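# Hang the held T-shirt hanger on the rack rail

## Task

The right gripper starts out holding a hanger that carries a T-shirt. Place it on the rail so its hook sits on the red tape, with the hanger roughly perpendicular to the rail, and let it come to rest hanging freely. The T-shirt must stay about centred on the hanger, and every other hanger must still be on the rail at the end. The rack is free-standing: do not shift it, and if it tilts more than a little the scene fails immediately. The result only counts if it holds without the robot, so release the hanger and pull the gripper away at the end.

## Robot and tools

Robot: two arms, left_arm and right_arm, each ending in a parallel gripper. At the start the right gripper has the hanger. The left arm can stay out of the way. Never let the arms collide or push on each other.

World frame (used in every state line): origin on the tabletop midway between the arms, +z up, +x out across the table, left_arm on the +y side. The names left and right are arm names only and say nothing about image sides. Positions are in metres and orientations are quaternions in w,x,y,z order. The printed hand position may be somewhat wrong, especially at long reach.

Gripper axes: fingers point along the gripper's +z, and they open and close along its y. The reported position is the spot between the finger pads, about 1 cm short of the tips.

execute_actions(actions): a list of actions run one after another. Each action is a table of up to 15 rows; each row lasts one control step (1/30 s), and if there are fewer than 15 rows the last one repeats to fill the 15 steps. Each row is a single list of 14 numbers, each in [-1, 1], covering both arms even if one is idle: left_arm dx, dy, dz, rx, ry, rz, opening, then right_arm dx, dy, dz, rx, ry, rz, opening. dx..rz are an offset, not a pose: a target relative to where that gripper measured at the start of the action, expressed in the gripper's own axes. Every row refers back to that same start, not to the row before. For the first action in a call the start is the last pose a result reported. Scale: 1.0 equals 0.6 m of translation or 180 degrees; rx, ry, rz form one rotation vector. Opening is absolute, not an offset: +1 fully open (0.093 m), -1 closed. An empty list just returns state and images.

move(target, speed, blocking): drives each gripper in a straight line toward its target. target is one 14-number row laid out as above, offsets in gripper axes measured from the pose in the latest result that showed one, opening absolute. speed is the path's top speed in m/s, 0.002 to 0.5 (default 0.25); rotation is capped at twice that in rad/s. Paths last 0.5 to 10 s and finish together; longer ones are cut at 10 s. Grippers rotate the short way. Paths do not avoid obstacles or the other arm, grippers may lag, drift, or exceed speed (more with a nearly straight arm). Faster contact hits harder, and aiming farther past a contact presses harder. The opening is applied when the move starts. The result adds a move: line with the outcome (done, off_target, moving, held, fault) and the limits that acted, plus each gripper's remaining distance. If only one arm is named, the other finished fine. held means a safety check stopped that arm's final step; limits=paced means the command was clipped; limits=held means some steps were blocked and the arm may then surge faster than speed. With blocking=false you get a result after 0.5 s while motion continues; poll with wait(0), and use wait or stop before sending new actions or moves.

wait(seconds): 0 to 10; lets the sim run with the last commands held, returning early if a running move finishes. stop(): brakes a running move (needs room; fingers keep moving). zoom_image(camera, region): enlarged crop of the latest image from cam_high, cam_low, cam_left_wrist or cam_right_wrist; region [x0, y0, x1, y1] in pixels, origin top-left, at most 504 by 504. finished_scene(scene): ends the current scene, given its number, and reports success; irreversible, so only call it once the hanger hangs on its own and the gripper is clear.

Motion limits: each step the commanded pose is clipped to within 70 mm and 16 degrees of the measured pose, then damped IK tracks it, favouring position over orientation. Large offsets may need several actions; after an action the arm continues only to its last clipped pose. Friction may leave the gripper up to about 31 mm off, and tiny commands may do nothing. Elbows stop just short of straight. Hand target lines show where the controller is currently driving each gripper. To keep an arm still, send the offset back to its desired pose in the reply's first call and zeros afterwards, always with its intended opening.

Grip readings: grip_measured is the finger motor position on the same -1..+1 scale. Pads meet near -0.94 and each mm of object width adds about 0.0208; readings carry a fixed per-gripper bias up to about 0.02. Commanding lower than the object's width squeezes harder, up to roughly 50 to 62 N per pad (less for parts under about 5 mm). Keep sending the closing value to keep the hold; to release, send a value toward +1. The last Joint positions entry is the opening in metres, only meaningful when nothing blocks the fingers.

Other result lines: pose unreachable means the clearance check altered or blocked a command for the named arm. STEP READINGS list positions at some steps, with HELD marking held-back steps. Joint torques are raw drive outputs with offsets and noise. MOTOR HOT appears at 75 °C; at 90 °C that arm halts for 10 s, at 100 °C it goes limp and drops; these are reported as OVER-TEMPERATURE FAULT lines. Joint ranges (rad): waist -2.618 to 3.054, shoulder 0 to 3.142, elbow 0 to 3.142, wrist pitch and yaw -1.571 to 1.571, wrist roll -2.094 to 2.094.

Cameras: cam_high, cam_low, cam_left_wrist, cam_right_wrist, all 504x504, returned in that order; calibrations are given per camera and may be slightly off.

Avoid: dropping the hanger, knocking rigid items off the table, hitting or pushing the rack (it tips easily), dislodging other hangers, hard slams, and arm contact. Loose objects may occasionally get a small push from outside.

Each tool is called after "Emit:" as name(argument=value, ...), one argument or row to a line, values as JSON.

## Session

Emit:
execute_actions(
  actions=[],
)

Scene clock: 0.00 s.
left_arm: end_effector_position=(+0.3571, +0.3283, +0.4018) grip_measured=+1.000 end_effector_quat_wxyz=(+0.701, -0.057, +0.708, +0.064) | right_arm: end_effector_position=(+0.3156, +0.0467, +0.4518) grip_measured=-0.829 end_effector_quat_wxyz=(+0.553, -0.177, +0.806, +0.114)
Joint positions: left_arm=[-0.009  1.062  1.061 -0.007 -0.006  0.012  0.093] | right_arm=[ 1.018  1.78   2.304 -0.995  0.649  0.286  0.005]
Joint velocities: left_arm=[-0.012 -0.007 -0.002 -0.007 -0.007 -0.007  0.   ] | right_arm=[-0.017 -0.007  0.002  0.037 -0.022 -0.037  0.   ]
Joint torques (N m, as the arm reports them, + toward a larger angle): no reading
Motor temperatures (°C, as the motors report them): left_arm=[23 25 27 27 24 23] | right_arm=[26 25 28 25 23 25]
Hand target (left_arm): +0.357, +0.328, +0.402; +0.701, -0.057, +0.708, +0.064
Hand target (right_arm): +0.317, +0.049, +0.457; +0.560, -0.171, +0.802, +0.122
camera_calibration (this result's frames):
cam_right_wrist: T_world_to_cam=[[0.415023, -0.909515, 0.0232113, -0.0964592], [-0.645034, -0.312138, -0.697496, 0.571599], [0.641628, 0.274505, -0.716212, 0.19048], [0, 0, 0, 1]] pos_world=[0.286516, 0.0383988, 0.537351]

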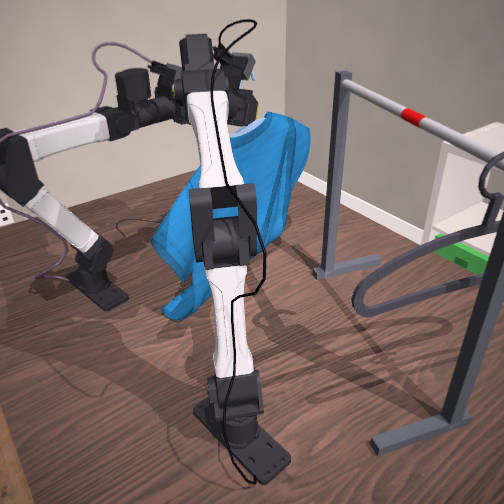

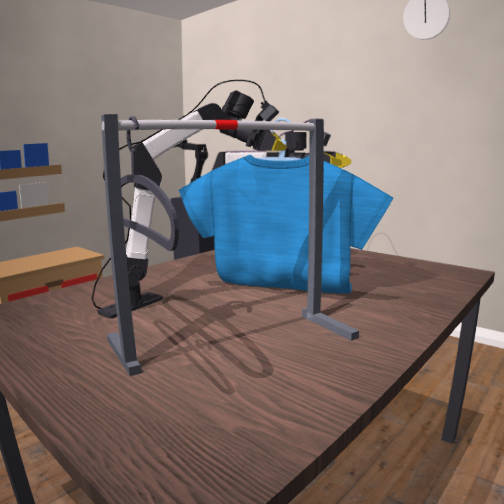

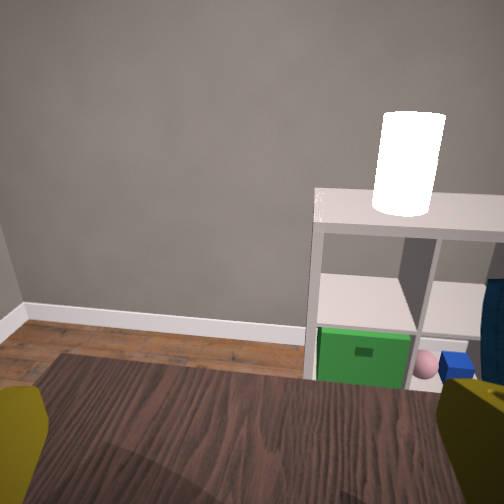

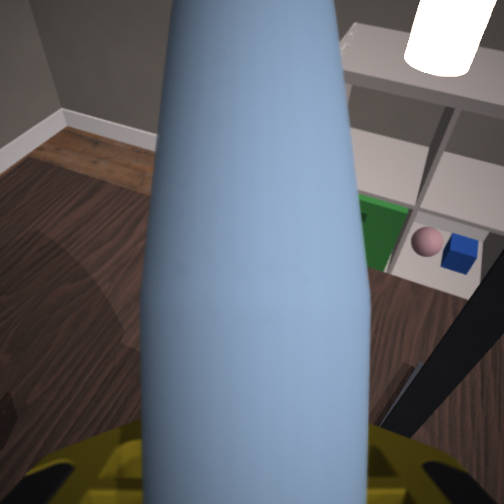

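Emit:
move(
  target=[0,0,0,0,0,0,1,0.127,-0.297,-0.32,0,0,0,-1],
  speed=0.12,
)

Emit:
move(
  target=[0,0,0,0,0,0,1,0,-0.07,0,0.197,0.003,0.076,-1],
  speed=0.1,
)

Scene clock: 12.17 s.
left_arm: end_effector_position=(+0.3571, +0.3283, +0.4018) grip_measured=+1.000 end_effector_quat_wxyz=(+0.701, -0.057, +0.708, +0.064) | right_arm: end_effector_position=(+0.1972, -0.1967, +0.4485) grip_measured=-0.977 end_effector_quat_wxyz=(+0.544, -0.188, +0.810, +0.109)
Joint positions: left_arm=[-0.009  1.062  1.061 -0.007 -0.006  0.012  0.093] | right_arm=[ 1.018  0.946  1.773 -1.324  0.637  0.283  0.   ]
Joint velocities: left_arm=[ 0.012  0.002  0.002 -0.066  0.022 -0.007  0.   ] | right_arm=[ 0.007 -0.002  0.007 -0.066 -0.007  0.037  0.   ]
Joint torques (N m, as the arm reports them, + toward a larger angle): left_arm=[-0.29 -3.42  7.18  2.25 -0.25 -0.04] | right_arm=[-1.47  0.34  4.08  1.78  0.18 -0.18]
Motor temperatures (°C, as the motors report them): left_arm=[23 25 29 30 24 23] | right_arm=[26 27 29 28 23 25]
Hand target (left_arm): +0.357, +0.328, +0.402; +0.701, -0.057, +0.708, +0.064
Hand target (right_arm): +0.198, -0.200, +0.454; +0.553, -0.177, +0.806, +0.113
Off the commanded pose (left_arm): 0.000 m, 0 deg.
Off the commanded pose (right_arm): 0.006 m, 2 deg.
move: done
camera_calibration (this result's frames):
cam_right_wrist: T_world_to_cam=[[0.426764, -0.903528, 0.0388587, -0.276839], [-0.651684, -0.337034, -0.679496, 0.405276], [0.627041, 0.264661, -0.732649, 0.339185], [0, 0, 0, 1]] pos_world=[0.169574, -0.203309, 0.534645]

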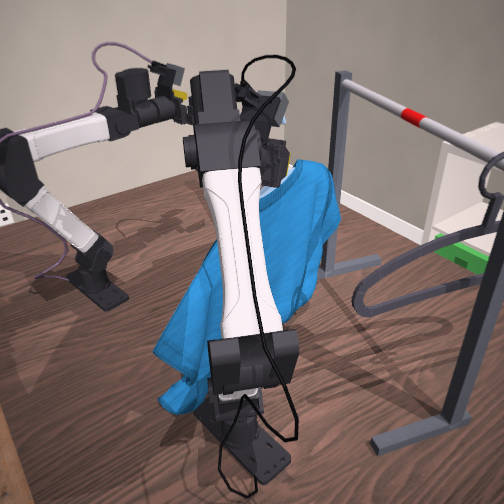

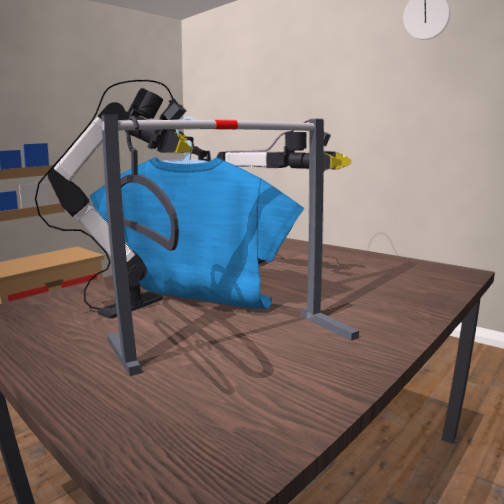

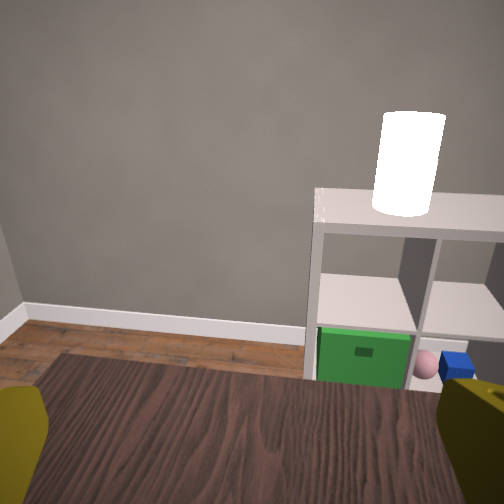

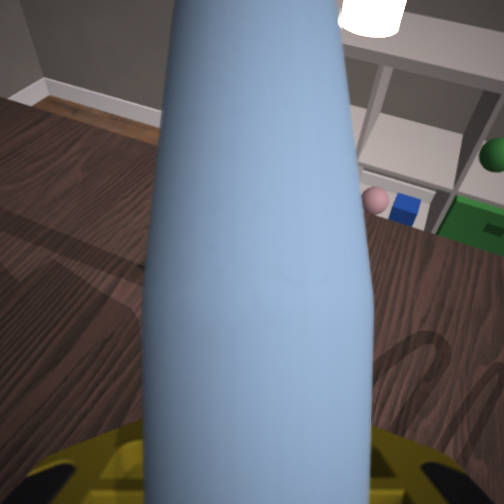

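Scene clock: 15.80 s.
left_arm: end_effector_position=(+0.3571, +0.3283, +0.4018) grip_measured=+1.000 end_effector_quat_wxyz=(+0.701, -0.057, +0.708, +0.064) | right_arm: end_effector_position=(+0.2142, -0.2281, +0.4478) grip_measured=-0.977 end_effector_quat_wxyz=(+0.590, +0.007, +0.807, +0.022)
Joint positions: left_arm=[-0.009  1.062  1.061 -0.007 -0.006  0.012  0.093] | right_arm=[ 1.194  1.051  1.798 -1.57   1.144  0.822  0.   ]
Joint velocities: left_arm=[-0.007 -0.002  0.012  0.007 -0.007  0.022  0.   ] | right_arm=[-0.017  0.002 -0.022 -0.007  0.007 -0.022  0.   ]
Joint torques (N m, as the arm reports them, + toward a larger angle): left_arm=[-0.37 -3.74  7.37  2.24 -0.29 -0.04] | right_arm=[-1.01 -0.04  3.02  1.11  0.73 -0.04]
Motor temperatures (°C, as the motors report them): left_arm=[23 25 29 31 24 23] | right_arm=[26 27 29 28 23 25]
Hand target (left_arm): +0.357, +0.328, +0.402; +0.701, -0.057, +0.708, +0.064
Hand target (right_arm): +0.216, -0.235, +0.449; +0.599, +0.019, +0.801, +0.007
Off the commanded pose (left_arm): 0.000 m, 0 deg.
Off the commanded pose (right_arm): 0.007 m, 15 deg.
joint sent to its limit (right arm) — the command would take joint 4 (wrist pitch) past its lower limit, so that joint was sent only as far as its limit.
move: off_target (right_arm)
camera_calibration (this result's frames):
cam_right_wrist: T_world_to_cam=[[0.0190183, -0.999287, -0.0326062, -0.214916], [-0.672202, 0.0113617, -0.74028, 0.516417], [0.740123, 0.0359969, -0.671507, 0.232598], [0, 0, 0, 1]] pos_world=[0.179073, -0.229003, 0.531478]

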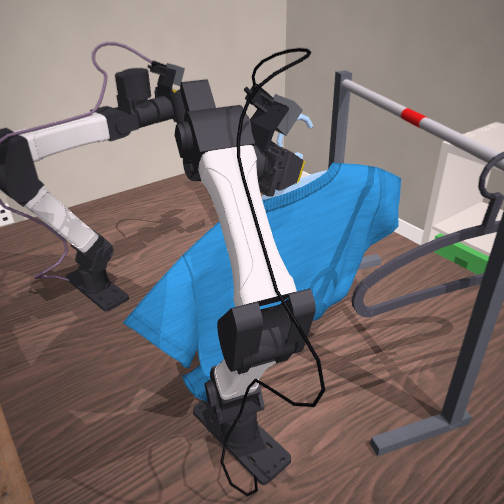

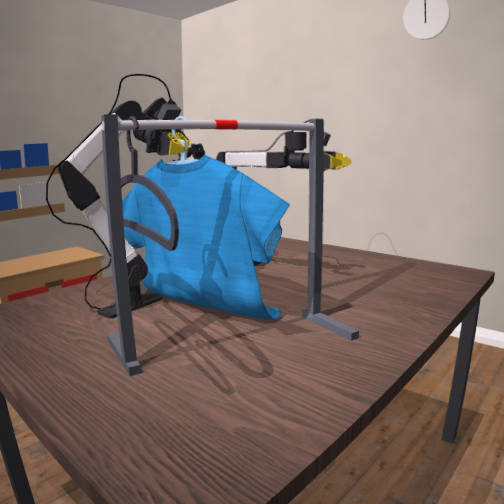

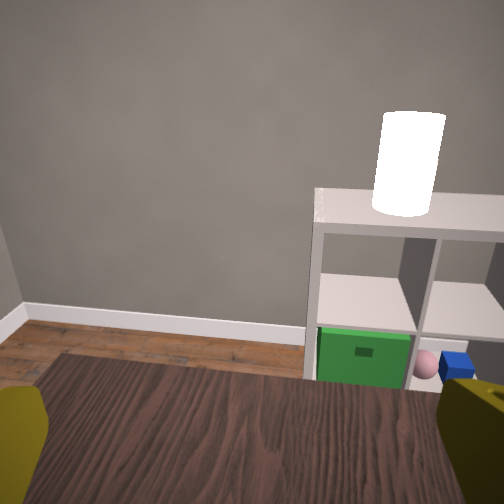

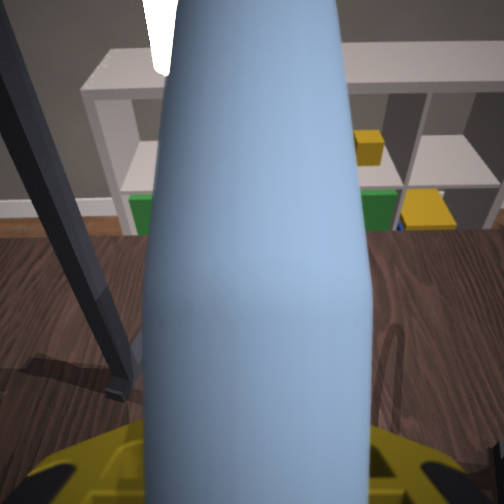

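Emit:
move(
  target=[0,0,0,0,0,0,1,-0.09,-0.095,0.145,0.085,0,0.027,-1],
  speed=0.1,
)

Emit:
zoom_image(
  camera="cam_high",
  region=[280, 50, 504, 240],
)

Emit:
zoom_image(
  camera="cam_low",
  region=[130, 80, 290, 200],
)

Scene clock: 23.03 s.
left_arm: end_effector_position=(+0.3571, +0.3283, +0.4018) grip_measured=+1.000 end_effector_quat_wxyz=(+0.701, -0.057, +0.708, +0.064) | right_arm: end_effector_position=(+0.3097, -0.2828, +0.4549) grip_measured=-0.977 end_effector_quat_wxyz=(+0.563, +0.104, +0.817, -0.072)
Joint positions: left_arm=[-0.009  1.062  1.061 -0.007 -0.006  0.012  0.093] | right_arm=[ 0.375  1.154  1.79  -1.11   0.678  0.312  0.   ]
Joint velocities: left_arm=[ 0.012 -0.002  0.007 -0.007  0.022 -0.037  0.   ] | right_arm=[-0.022 -0.002 -0.007  0.037 -0.007 -0.022  0.   ]
Joint torques (N m, as the arm reports them, + toward a larger angle): left_arm=[-0.2  -3.4   7.08  2.24 -0.28  0.05] | right_arm=[-1.31 -0.91  7.21  2.01  0.2  -0.1 ]
Motor temperatures (°C, as the motors report them): left_arm=[23 25 30 31 24 23] | right_arm=[26 27 29 28 24 25]
Hand target (left_arm): +0.357, +0.328, +0.402; +0.701, -0.057, +0.708, +0.064
Hand target (right_arm): +0.313, -0.285, +0.472; +0.585, +0.118, +0.800, -0.061
Off the commanded pose (left_arm): 0.000 m, 0 deg.
Off the commanded pose (right_arm): 0.016 m, 4 deg.
move: off_target (right_arm)
camera_calibration (this result's frames):
cam_right_wrist: T_world_to_cam=[[-0.247023, -0.96895, 0.0107187, -0.199868], [-0.691801, 0.1686, -0.702129, 0.619622], [0.678521, -0.180857, -0.711969, 0.14485], [0, 0, 0, 1]] pos_world=[0.281, -0.271933, 0.540326]

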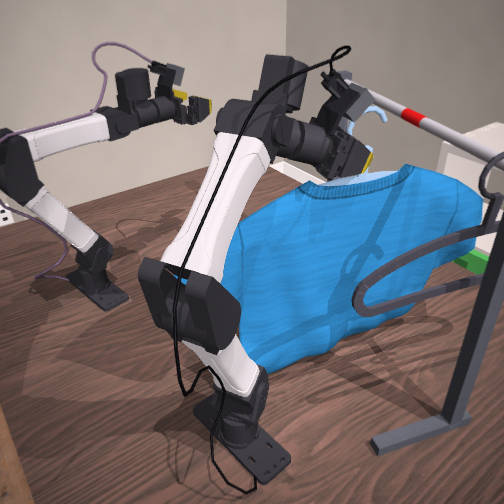

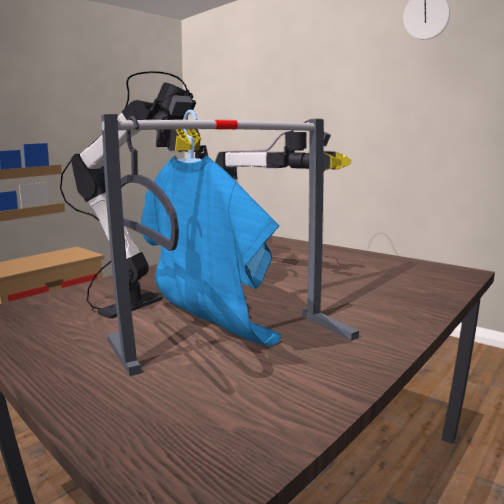

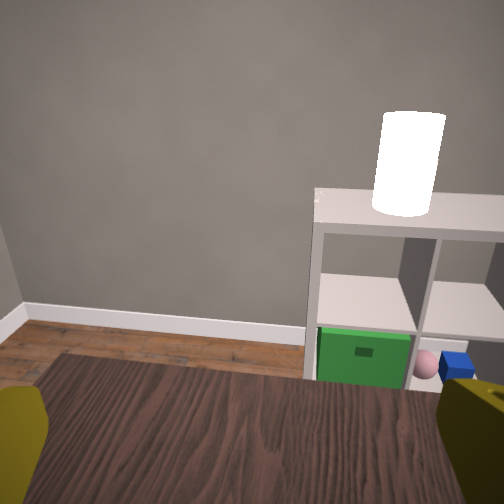

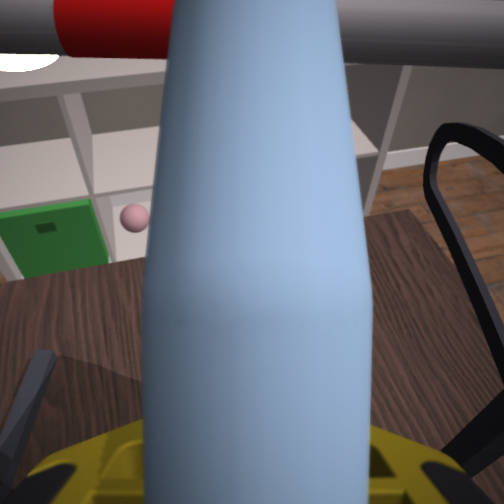

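Region (280, 50, 504, 240) of cam_high's 504x504 image, scaled by 2.250, with more detail than that image has; it fills the top 428 rows of this view, and the rest is white.

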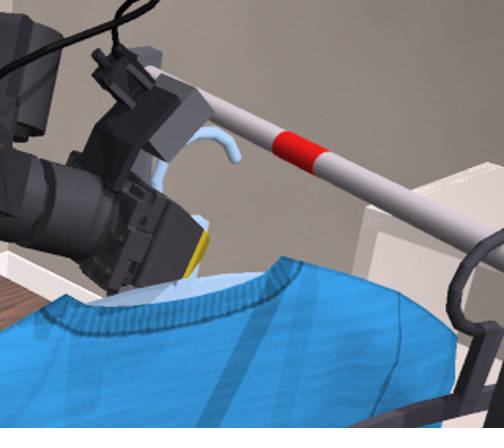

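Region (130, 80, 290, 200) of cam_low's 504x504 image, scaled by 3.150, with more detail than that image has; it fills the top 378 rows of this view, and the rest is white.

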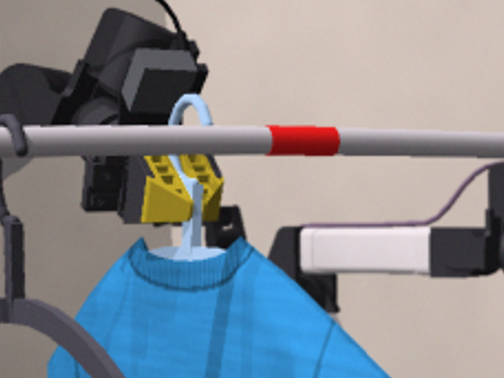

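Emit:
move(
  target=[0,0,0,0,0,0,1,-0.1,0.05,0.09,0,-0.02,0,-1],
  speed=0.06,
)

Emit:
zoom_image(
  camera="cam_high",
  region=[280, 50, 504, 240],
)

Emit:
zoom_image(
  camera="cam_low",
  region=[130, 80, 290, 200],
)

Scene clock: 30.13 s.
left_arm: end_effector_position=(+0.3571, +0.3283, +0.4018) grip_measured=+1.000 end_effector_quat_wxyz=(+0.701, -0.057, +0.708, +0.064) | right_arm: end_effector_position=(+0.3827, -0.2688, +0.4729) grip_measured=-0.977 end_effector_quat_wxyz=(+0.564, +0.089, +0.817, -0.084)
Joint positions: left_arm=[-0.009  1.062  1.061 -0.007 -0.006  0.012  0.093] | right_arm=[ 0.277  1.412  2.018 -1.041  0.595  0.215  0.   ]
Joint velocities: left_arm=[ 0.002 -0.007 -0.002 -0.007 -0.037 -0.022  0.   ] | right_arm=[ 0.007 -0.012  0.017 -0.007 -0.022 -0.051  0.   ]
Joint torques (N m, as the arm reports them, + toward a larger angle): left_arm=[-0.36 -3.55  7.09  2.27 -0.22  0.01] | right_arm=[-1.06 -3.32  7.37  2.05  0.15 -0.14]
Motor temperatures (°C, as the motors report them): left_arm=[23 26 31 32 24 23] | right_arm=[26 26 31 30 24 25]
Hand target (left_arm): +0.357, +0.328, +0.402; +0.701, -0.057, +0.708, +0.064
Hand target (right_arm): +0.386, -0.272, +0.491; +0.589, +0.102, +0.798, -0.076
Off the commanded pose (left_arm): 0.000 m, 0 deg.
Off the commanded pose (right_arm): 0.020 m, 4 deg.
move: off_target (right_arm)
camera_calibration (this result's frames):
cam_right_wrist: T_world_to_cam=[[-0.236162, -0.970519, 0.0481671, -0.190718], [-0.695491, 0.134204, -0.70589, 0.67434], [0.678616, -0.200204, -0.706682, 0.102942], [0, 0, 0, 1]] pos_world=[0.354099, -0.254985, 0.557944]

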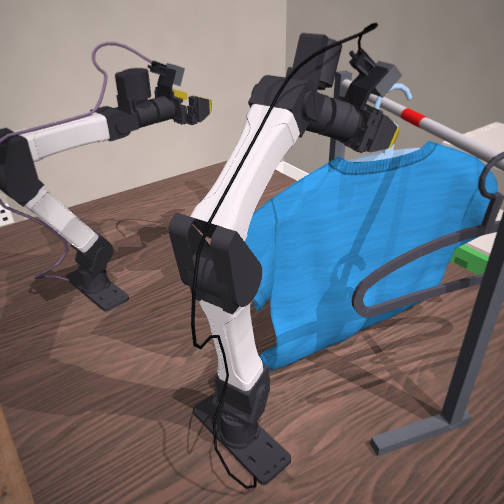

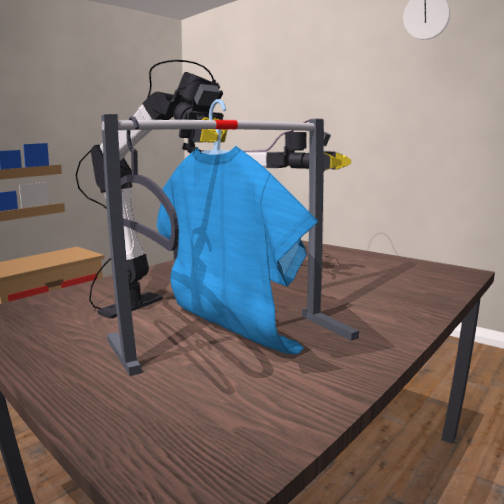

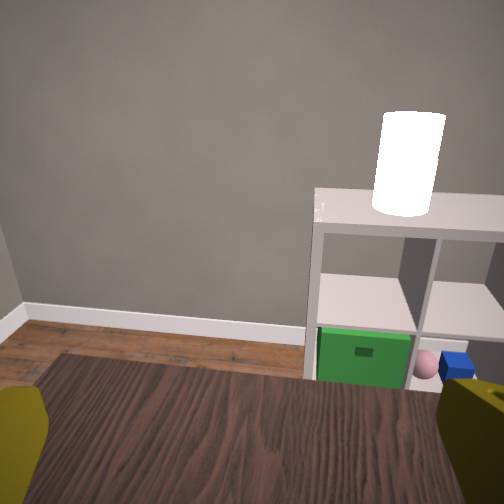

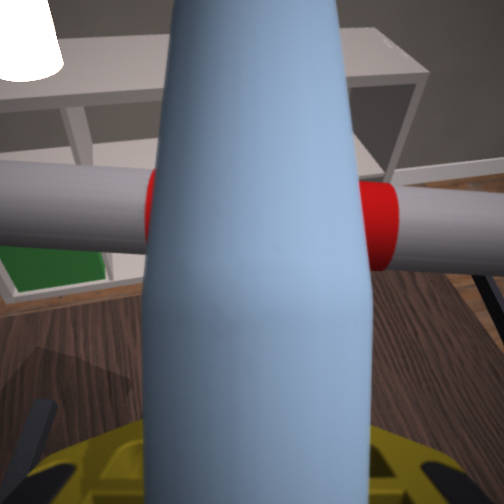

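Region (280, 50, 504, 240) of cam_high's 504x504 image, scaled by 2.250, with more detail than that image has; it fills the top 428 rows of this view, and the rest is white.

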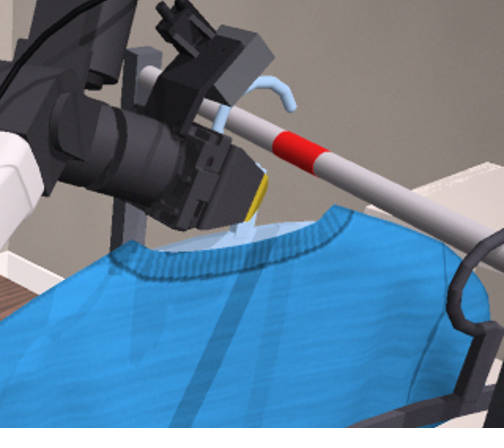

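Region (130, 80, 290, 200) of cam_low's 504x504 image, scaled by 3.150, with more detail than that image has; it fills the top 378 rows of this view, and the rest is white.

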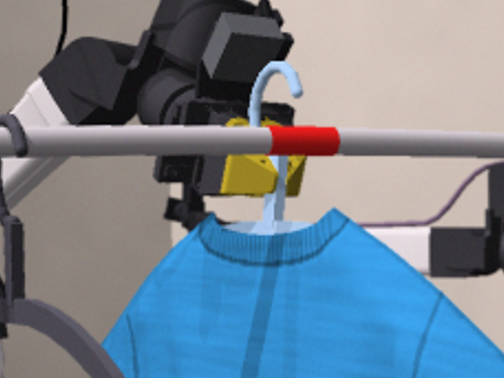

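Emit:
move(
  target=[0,0,0,0,0,0,1,-0.01,-0.005,0.07,0,0,0,-1],
  speed=0.04,
)

Emit:
zoom_image(
  camera="cam_high",
  region=[280, 50, 504, 240],
)

Emit:
zoom_image(
  camera="cam_low",
  region=[130, 80, 290, 200],
)

Scene clock: 35.07 s.
left_arm: end_effector_position=(+0.3571, +0.3283, +0.4018) grip_measured=+1.000 end_effector_quat_wxyz=(+0.701, -0.057, +0.708, +0.064) | right_arm: end_effector_position=(+0.4145, -0.2796, +0.4573) grip_measured=-0.977 end_effector_quat_wxyz=(+0.549, +0.082, +0.827, -0.087)
Joint positions: left_arm=[-0.009  1.062  1.061 -0.007 -0.006  0.012  0.093] | right_arm=[ 0.18   1.477  2.018 -0.992  0.498  0.168  0.   ]
Joint velocities: left_arm=[-0.007 -0.012 -0.007 -0.007 -0.007 -0.051  0.   ] | right_arm=[ 0.002 -0.002 -0.002  0.007 -0.037 -0.022  0.   ]
Joint torques (N m, as the arm reports them, + toward a larger angle): left_arm=[-0.27 -3.54  7.35  2.28 -0.2  -0.04] | right_arm=[-1.12 -4.07  4.88  2.15  0.12 -0.22]
Motor temperatures (°C, as the motors report them): left_arm=[23 26 31 32 24 23] | right_arm=[26 27 31 30 24 25]
Hand target (left_arm): +0.357, +0.328, +0.402; +0.701, -0.057, +0.708, +0.064
Hand target (right_arm): +0.422, -0.282, +0.464; +0.564, +0.089, +0.817, -0.085
Off the commanded pose (left_arm): 0.000 m, 0 deg.
Off the commanded pose (right_arm): 0.010 m, 2 deg.
move: done
camera_calibration (this result's frames):
cam_right_wrist: T_world_to_cam=[[-0.227003, -0.971702, 0.0653006, -0.204965], [-0.723465, 0.123364, -0.67925, 0.683277], [0.651973, -0.201435, -0.730996, 0.0899575], [0, 0, 0, 1]] pos_world=[0.389149, -0.265337, 0.543259]

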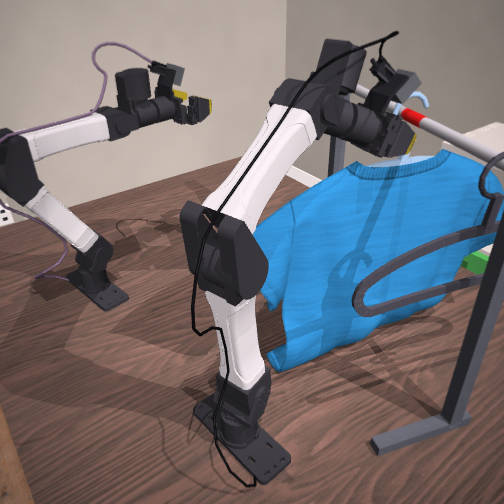

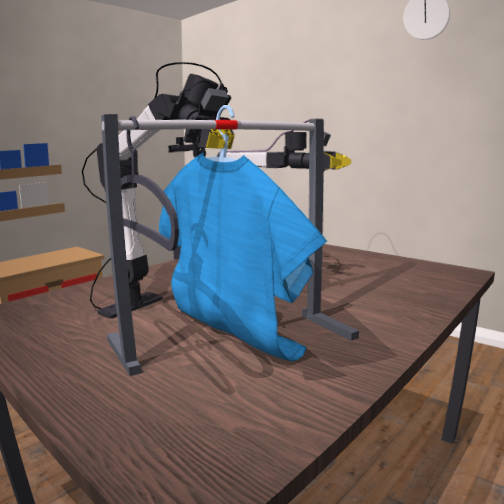

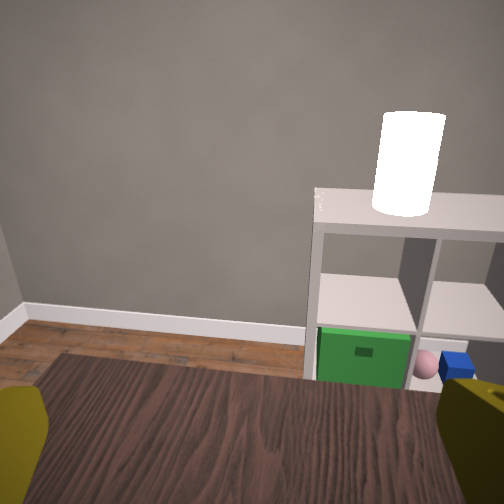

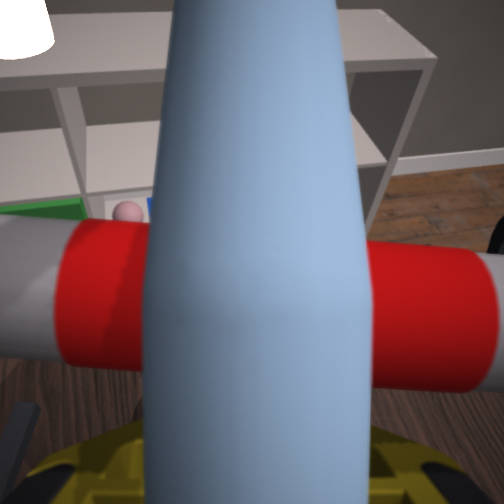

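Region (280, 50, 504, 240) of cam_high's 504x504 image, scaled by 2.250, with more detail than that image has; it fills the top 428 rows of this view, and the rest is white.

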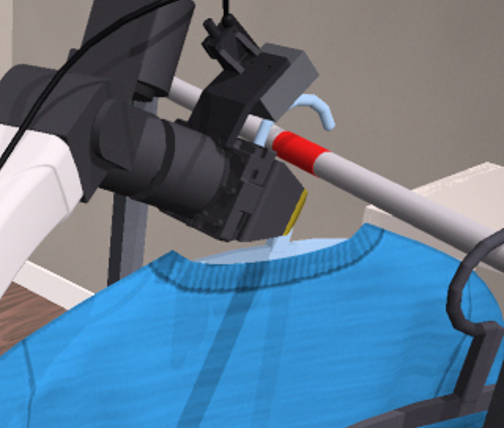

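Region (130, 80, 290, 200) of cam_low's 504x504 image, scaled by 3.150, with more detail than that image has; it fills the top 378 rows of this view, and the rest is white.

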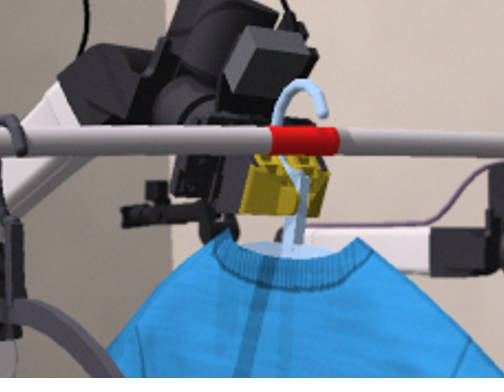

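Emit:
move(
  target=[0,0,0,0,0,0,1,0.04,0,0.02,0,0,0,-1],
  speed=0.03,
)

Emit:
move(
  target=[0,0,0,0,0,0,1,0.02,0,0,0,0,0,0.2],
  speed=0.03,
)

Emit:
move(
  target=[0,0,0,0,0,0,1,-0.03,0,-0.25,0,0,0,0.2],
  speed=0.1,
)

Emit:
wait(
  seconds=3,
)

Scene clock: 39.73 s.
left_arm: end_effector_position=(+0.3571, +0.3283, +0.4018) grip_measured=+1.000 end_effector_quat_wxyz=(+0.701, -0.057, +0.708, +0.064) | right_arm: end_effector_position=(+0.4197, -0.2777, +0.4323) grip_measured=-0.977 end_effector_quat_wxyz=(+0.549, +0.082, +0.827, -0.086)
Joint positions: left_arm=[-0.009  1.062  1.061 -0.007 -0.006  0.012  0.093] | right_arm=[ 0.18   1.419  1.836 -0.867  0.496  0.168  0.   ]
Joint velocities: left_arm=[-0.012  0.002 -0.012 -0.051 -0.007  0.081  0.   ] | right_arm=[ 0.002  0.017 -0.012  0.022  0.022 -0.066  0.   ]
Joint torques (N m, as the arm reports them, + toward a larger angle): left_arm=[-0.19 -3.64  7.12  2.2  -0.27 -0.01] | right_arm=[-1.   -5.44  4.5   1.64  0.08 -0.13]
Motor temperatures (°C, as the motors report them): left_arm=[23 26 32 33 24 23] | right_arm=[26 27 31 31 24 25]
Hand target (left_arm): +0.357, +0.328, +0.402; +0.701, -0.057, +0.708, +0.064
Hand target (right_arm): +0.416, -0.281, +0.431; +0.549, +0.082, +0.827, -0.087
Off the commanded pose (left_arm): 0.000 m, 0 deg.
Off the commanded pose (right_arm): 0.006 m, 0 deg.
move: done
camera_calibration (this result's frames):
cam_right_wrist: T_world_to_cam=[[-0.224805, -0.972286, 0.0642019, -0.200892], [-0.722822, 0.122215, -0.680141, 0.669654], [0.653445, -0.199306, -0.730265, 0.0682735], [0, 0, 0, 1]] pos_world=[0.394267, -0.263559, 0.518214]

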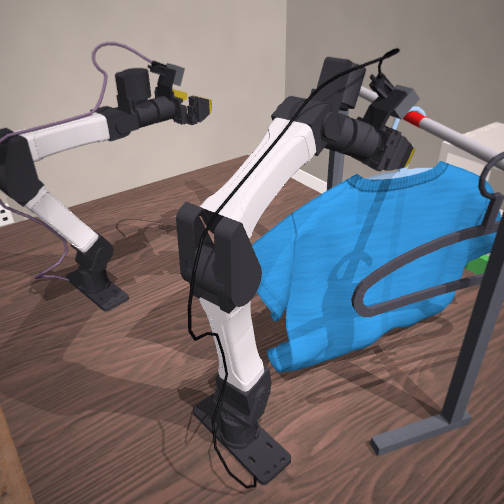

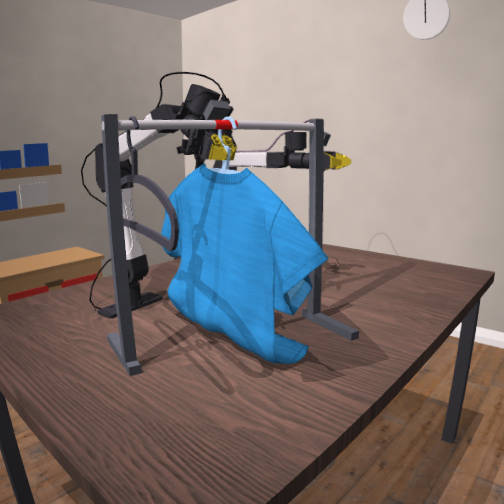

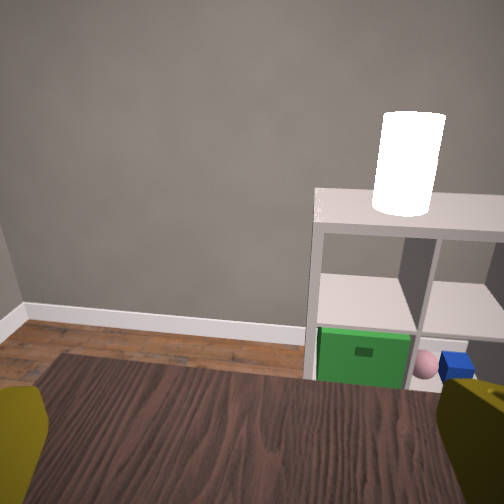

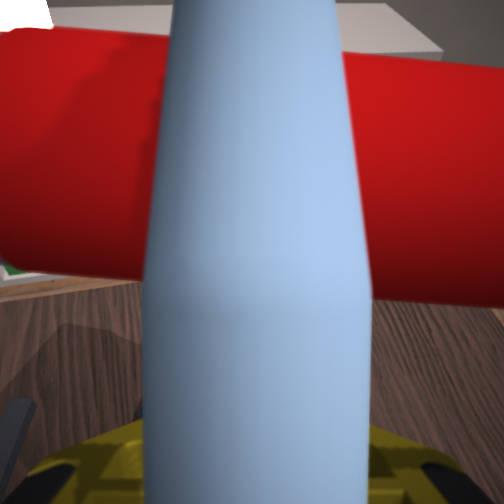

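Scene clock: 40.47 s.
left_arm: end_effector_position=(+0.3571, +0.3283, +0.4018) grip_measured=+1.000 end_effector_quat_wxyz=(+0.701, -0.057, +0.708, +0.064) | right_arm: end_effector_position=(+0.4177, -0.2783, +0.4188) grip_measured=+0.198 end_effector_quat_wxyz=(+0.542, +0.079, +0.832, -0.089)
Joint positions: left_arm=[-0.009  1.062  1.061 -0.007 -0.006  0.012  0.093] | right_arm=[ 0.18   1.394  1.77  -0.845  0.496  0.168  0.055]
Joint velocities: left_arm=[ 0.002 -0.007 -0.007  0.007 -0.095 -0.066  0.   ] | right_arm=[-0.017  0.007  0.007  0.022 -0.007  0.051 -0.   ]
Joint torques (N m, as the arm reports them, + toward a larger angle): left_arm=[-0.26 -3.56  7.28  2.21 -0.2   0.04] | right_arm=[ 0.36 -5.53  4.72  1.8   0.21 -0.04]
Motor temperatures (°C, as the motors report them): left_arm=[23 26 32 33 24 23] | right_arm=[26 27 31 31 24 25]
Hand target (left_arm): +0.357, +0.328, +0.402; +0.701, -0.057, +0.708, +0.064
Hand target (right_arm): +0.415, -0.277, +0.421; +0.549, +0.082, +0.827, -0.086
Off the commanded pose (left_arm): 0.000 m, 0 deg.
Off the commanded pose (right_arm): 0.004 m, 1 deg.
move: done
camera_calibration (this result's frames):
cam_right_wrist: T_world_to_cam=[[-0.223491, -0.971899, 0.0739219, -0.205605], [-0.735638, 0.118435, -0.666941, 0.657846], [0.639444, -0.203435, -0.741435, 0.0690639], [0, 0, 0, 1]] pos_world=[0.393823, -0.26369, 0.505149]

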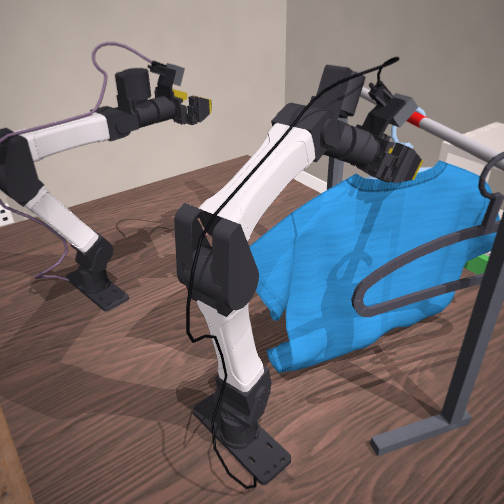

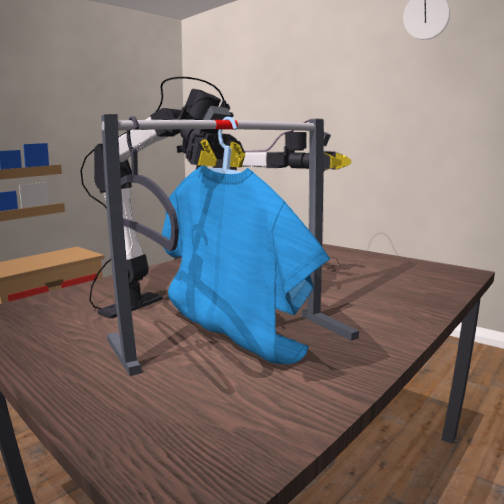

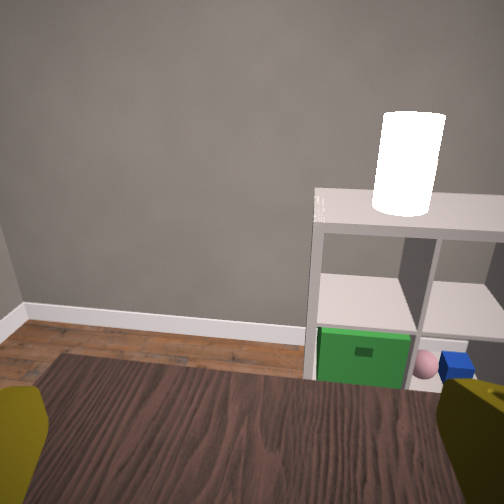

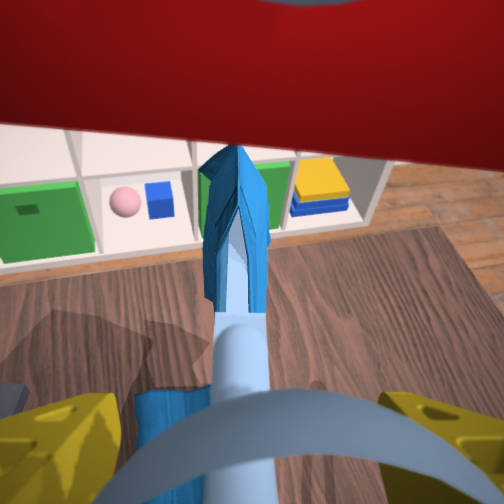

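Scene clock: 42.60 s.
left_arm: end_effector_position=(+0.3571, +0.3283, +0.4018) grip_measured=+1.000 end_effector_quat_wxyz=(+0.701, -0.057, +0.708, +0.064) | right_arm: end_effector_position=(+0.2916, -0.2462, +0.4912) grip_measured=+0.198 end_effector_quat_wxyz=(+0.543, +0.077, +0.832, -0.087)
Joint positions: left_arm=[-0.009  1.062  1.061 -0.007 -0.006  0.012  0.093] | right_arm=[ 0.64   1.434  2.329 -1.567  0.882  0.482  0.055]
Joint velocities: left_arm=[-0.017 -0.007 -0.012 -0.051 -0.007 -0.007  0.   ] | right_arm=[-0.007 -0.007  0.007  0.022  0.007 -0.037 -0.001]
Joint torques (N m, as the arm reports them, + toward a larger angle): left_arm=[-0.41 -3.69  7.14  2.23 -0.18  0.01] | right_arm=[ 0.72 -1.31  5.11  1.38  0.42  0.02]
Motor temperatures (°C, as the motors report them): left_arm=[23 26 32 33 24 23] | right_arm=[26 27 31 31 24 25]
Hand target (left_arm): +0.357, +0.328, +0.402; +0.701, -0.057, +0.708, +0.064
Hand target (right_arm): +0.292, -0.243, +0.493; +0.546, +0.077, +0.830, -0.086
Off the commanded pose (left_arm): 0.000 m, 0 deg.
Off the commanded pose (right_arm): 0.004 m, 0 deg.
joint sent to its limit (right arm) — the command would take joint 4 (wrist pitch) past its lower limit, so that joint was sent only as far as its limit.
move: done
camera_calibration (this result's frames):
cam_right_wrist: T_world_to_cam=[[-0.217517, -0.973329, 0.0729219, -0.209465], [-0.734757, 0.114105, -0.668665, 0.609069], [0.64251, -0.199026, -0.739979, 0.209398], [0, 0, 0, 1]] pos_world=[0.267415, -0.231701, 0.577488]

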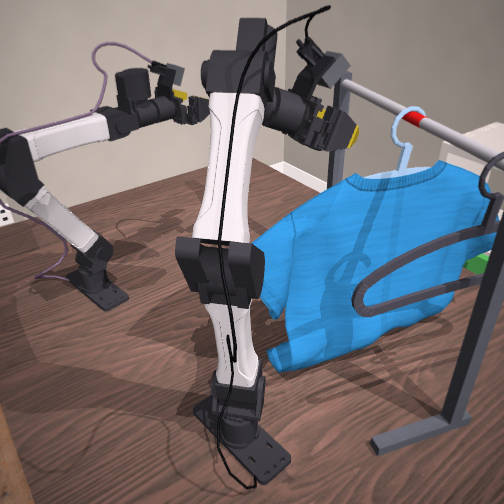

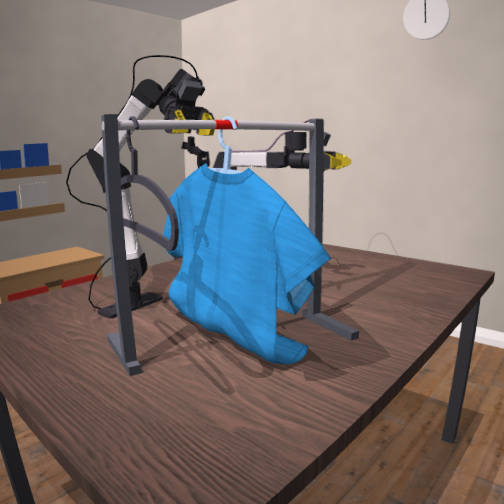

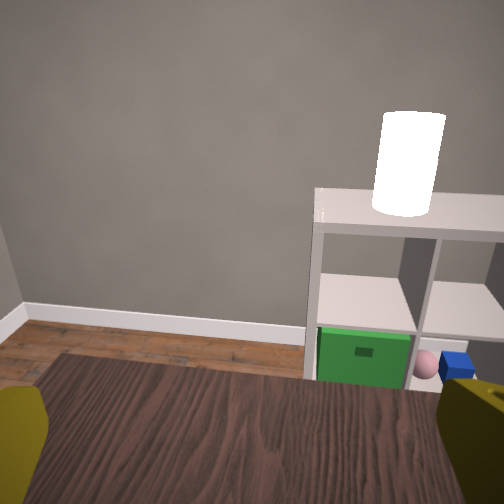

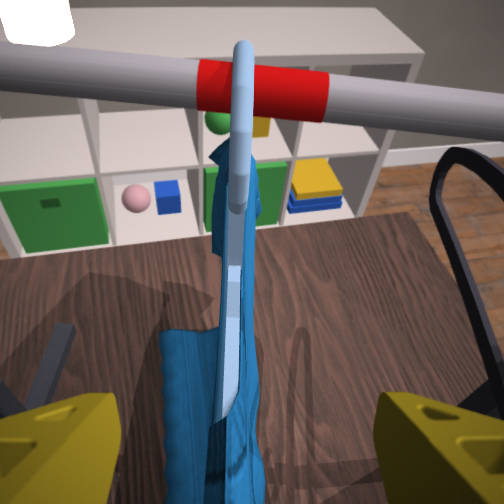

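Scene clock: 45.60 s.
left_arm: end_effector_position=(+0.3571, +0.3283, +0.4018) grip_measured=+1.000 end_effector_quat_wxyz=(+0.701, -0.057, +0.708, +0.064) | right_arm: end_effector_position=(+0.2914, -0.2464, +0.4909) grip_measured=+0.198 end_effector_quat_wxyz=(+0.542, +0.077, +0.832, -0.088)
Joint positions: left_arm=[-0.009  1.062  1.061 -0.007 -0.006  0.012  0.093] | right_arm=[ 0.64   1.434  2.329 -1.569  0.883  0.484  0.055]
Joint velocities: left_arm=[-0.002 -0.007 -0.012 -0.022  0.022 -0.037  0.   ] | right_arm=[-0.007 -0.017 -0.027  0.007  0.037 -0.051  0.   ]
Joint torques (N m, as the arm reports them, + toward a larger angle): left_arm=[-0.39 -3.59  7.3   2.27 -0.21  0.03] | right_arm=[ 0.78 -1.36  5.15  1.36  0.45  0.02]
Motor temperatures (°C, as the motors report them): left_arm=[23 26 32 33 24 23] | right_arm=[26 27 31 31 24 25]
Hand target (left_arm): +0.357, +0.328, +0.402; +0.701, -0.057, +0.708, +0.064
Hand target (right_arm): +0.292, -0.243, +0.493; +0.546, +0.077, +0.830, -0.086
Off the commanded pose (left_arm): 0.000 m, 0 deg.
Off the commanded pose (right_arm): 0.005 m, 0 deg.
wait: 3.00 s; at rest by 0.17 s
camera_calibration (this result's frames):
cam_right_wrist: T_world_to_cam=[[-0.218765, -0.973019, 0.0733235, -0.209525], [-0.735217, 0.114961, -0.668012, 0.608811], [0.641559, -0.200046, -0.740529, 0.209565], [0, 0, 0, 1]] pos_world=[0.267323, -0.231938, 0.577244]

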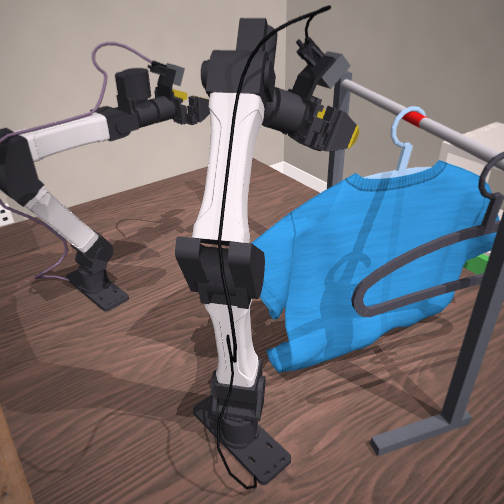

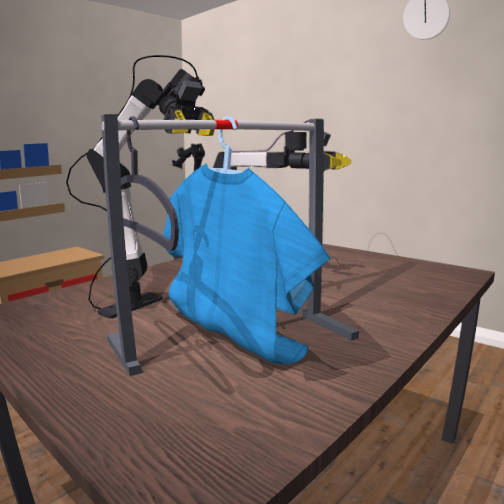

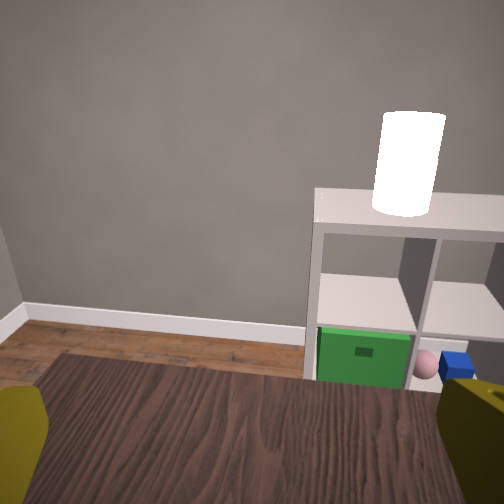

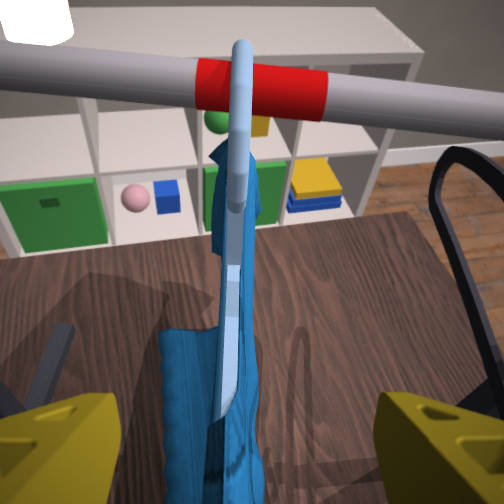

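Emit:
finished_scene(
  scene=2,
)

The scene is finished: the task was done.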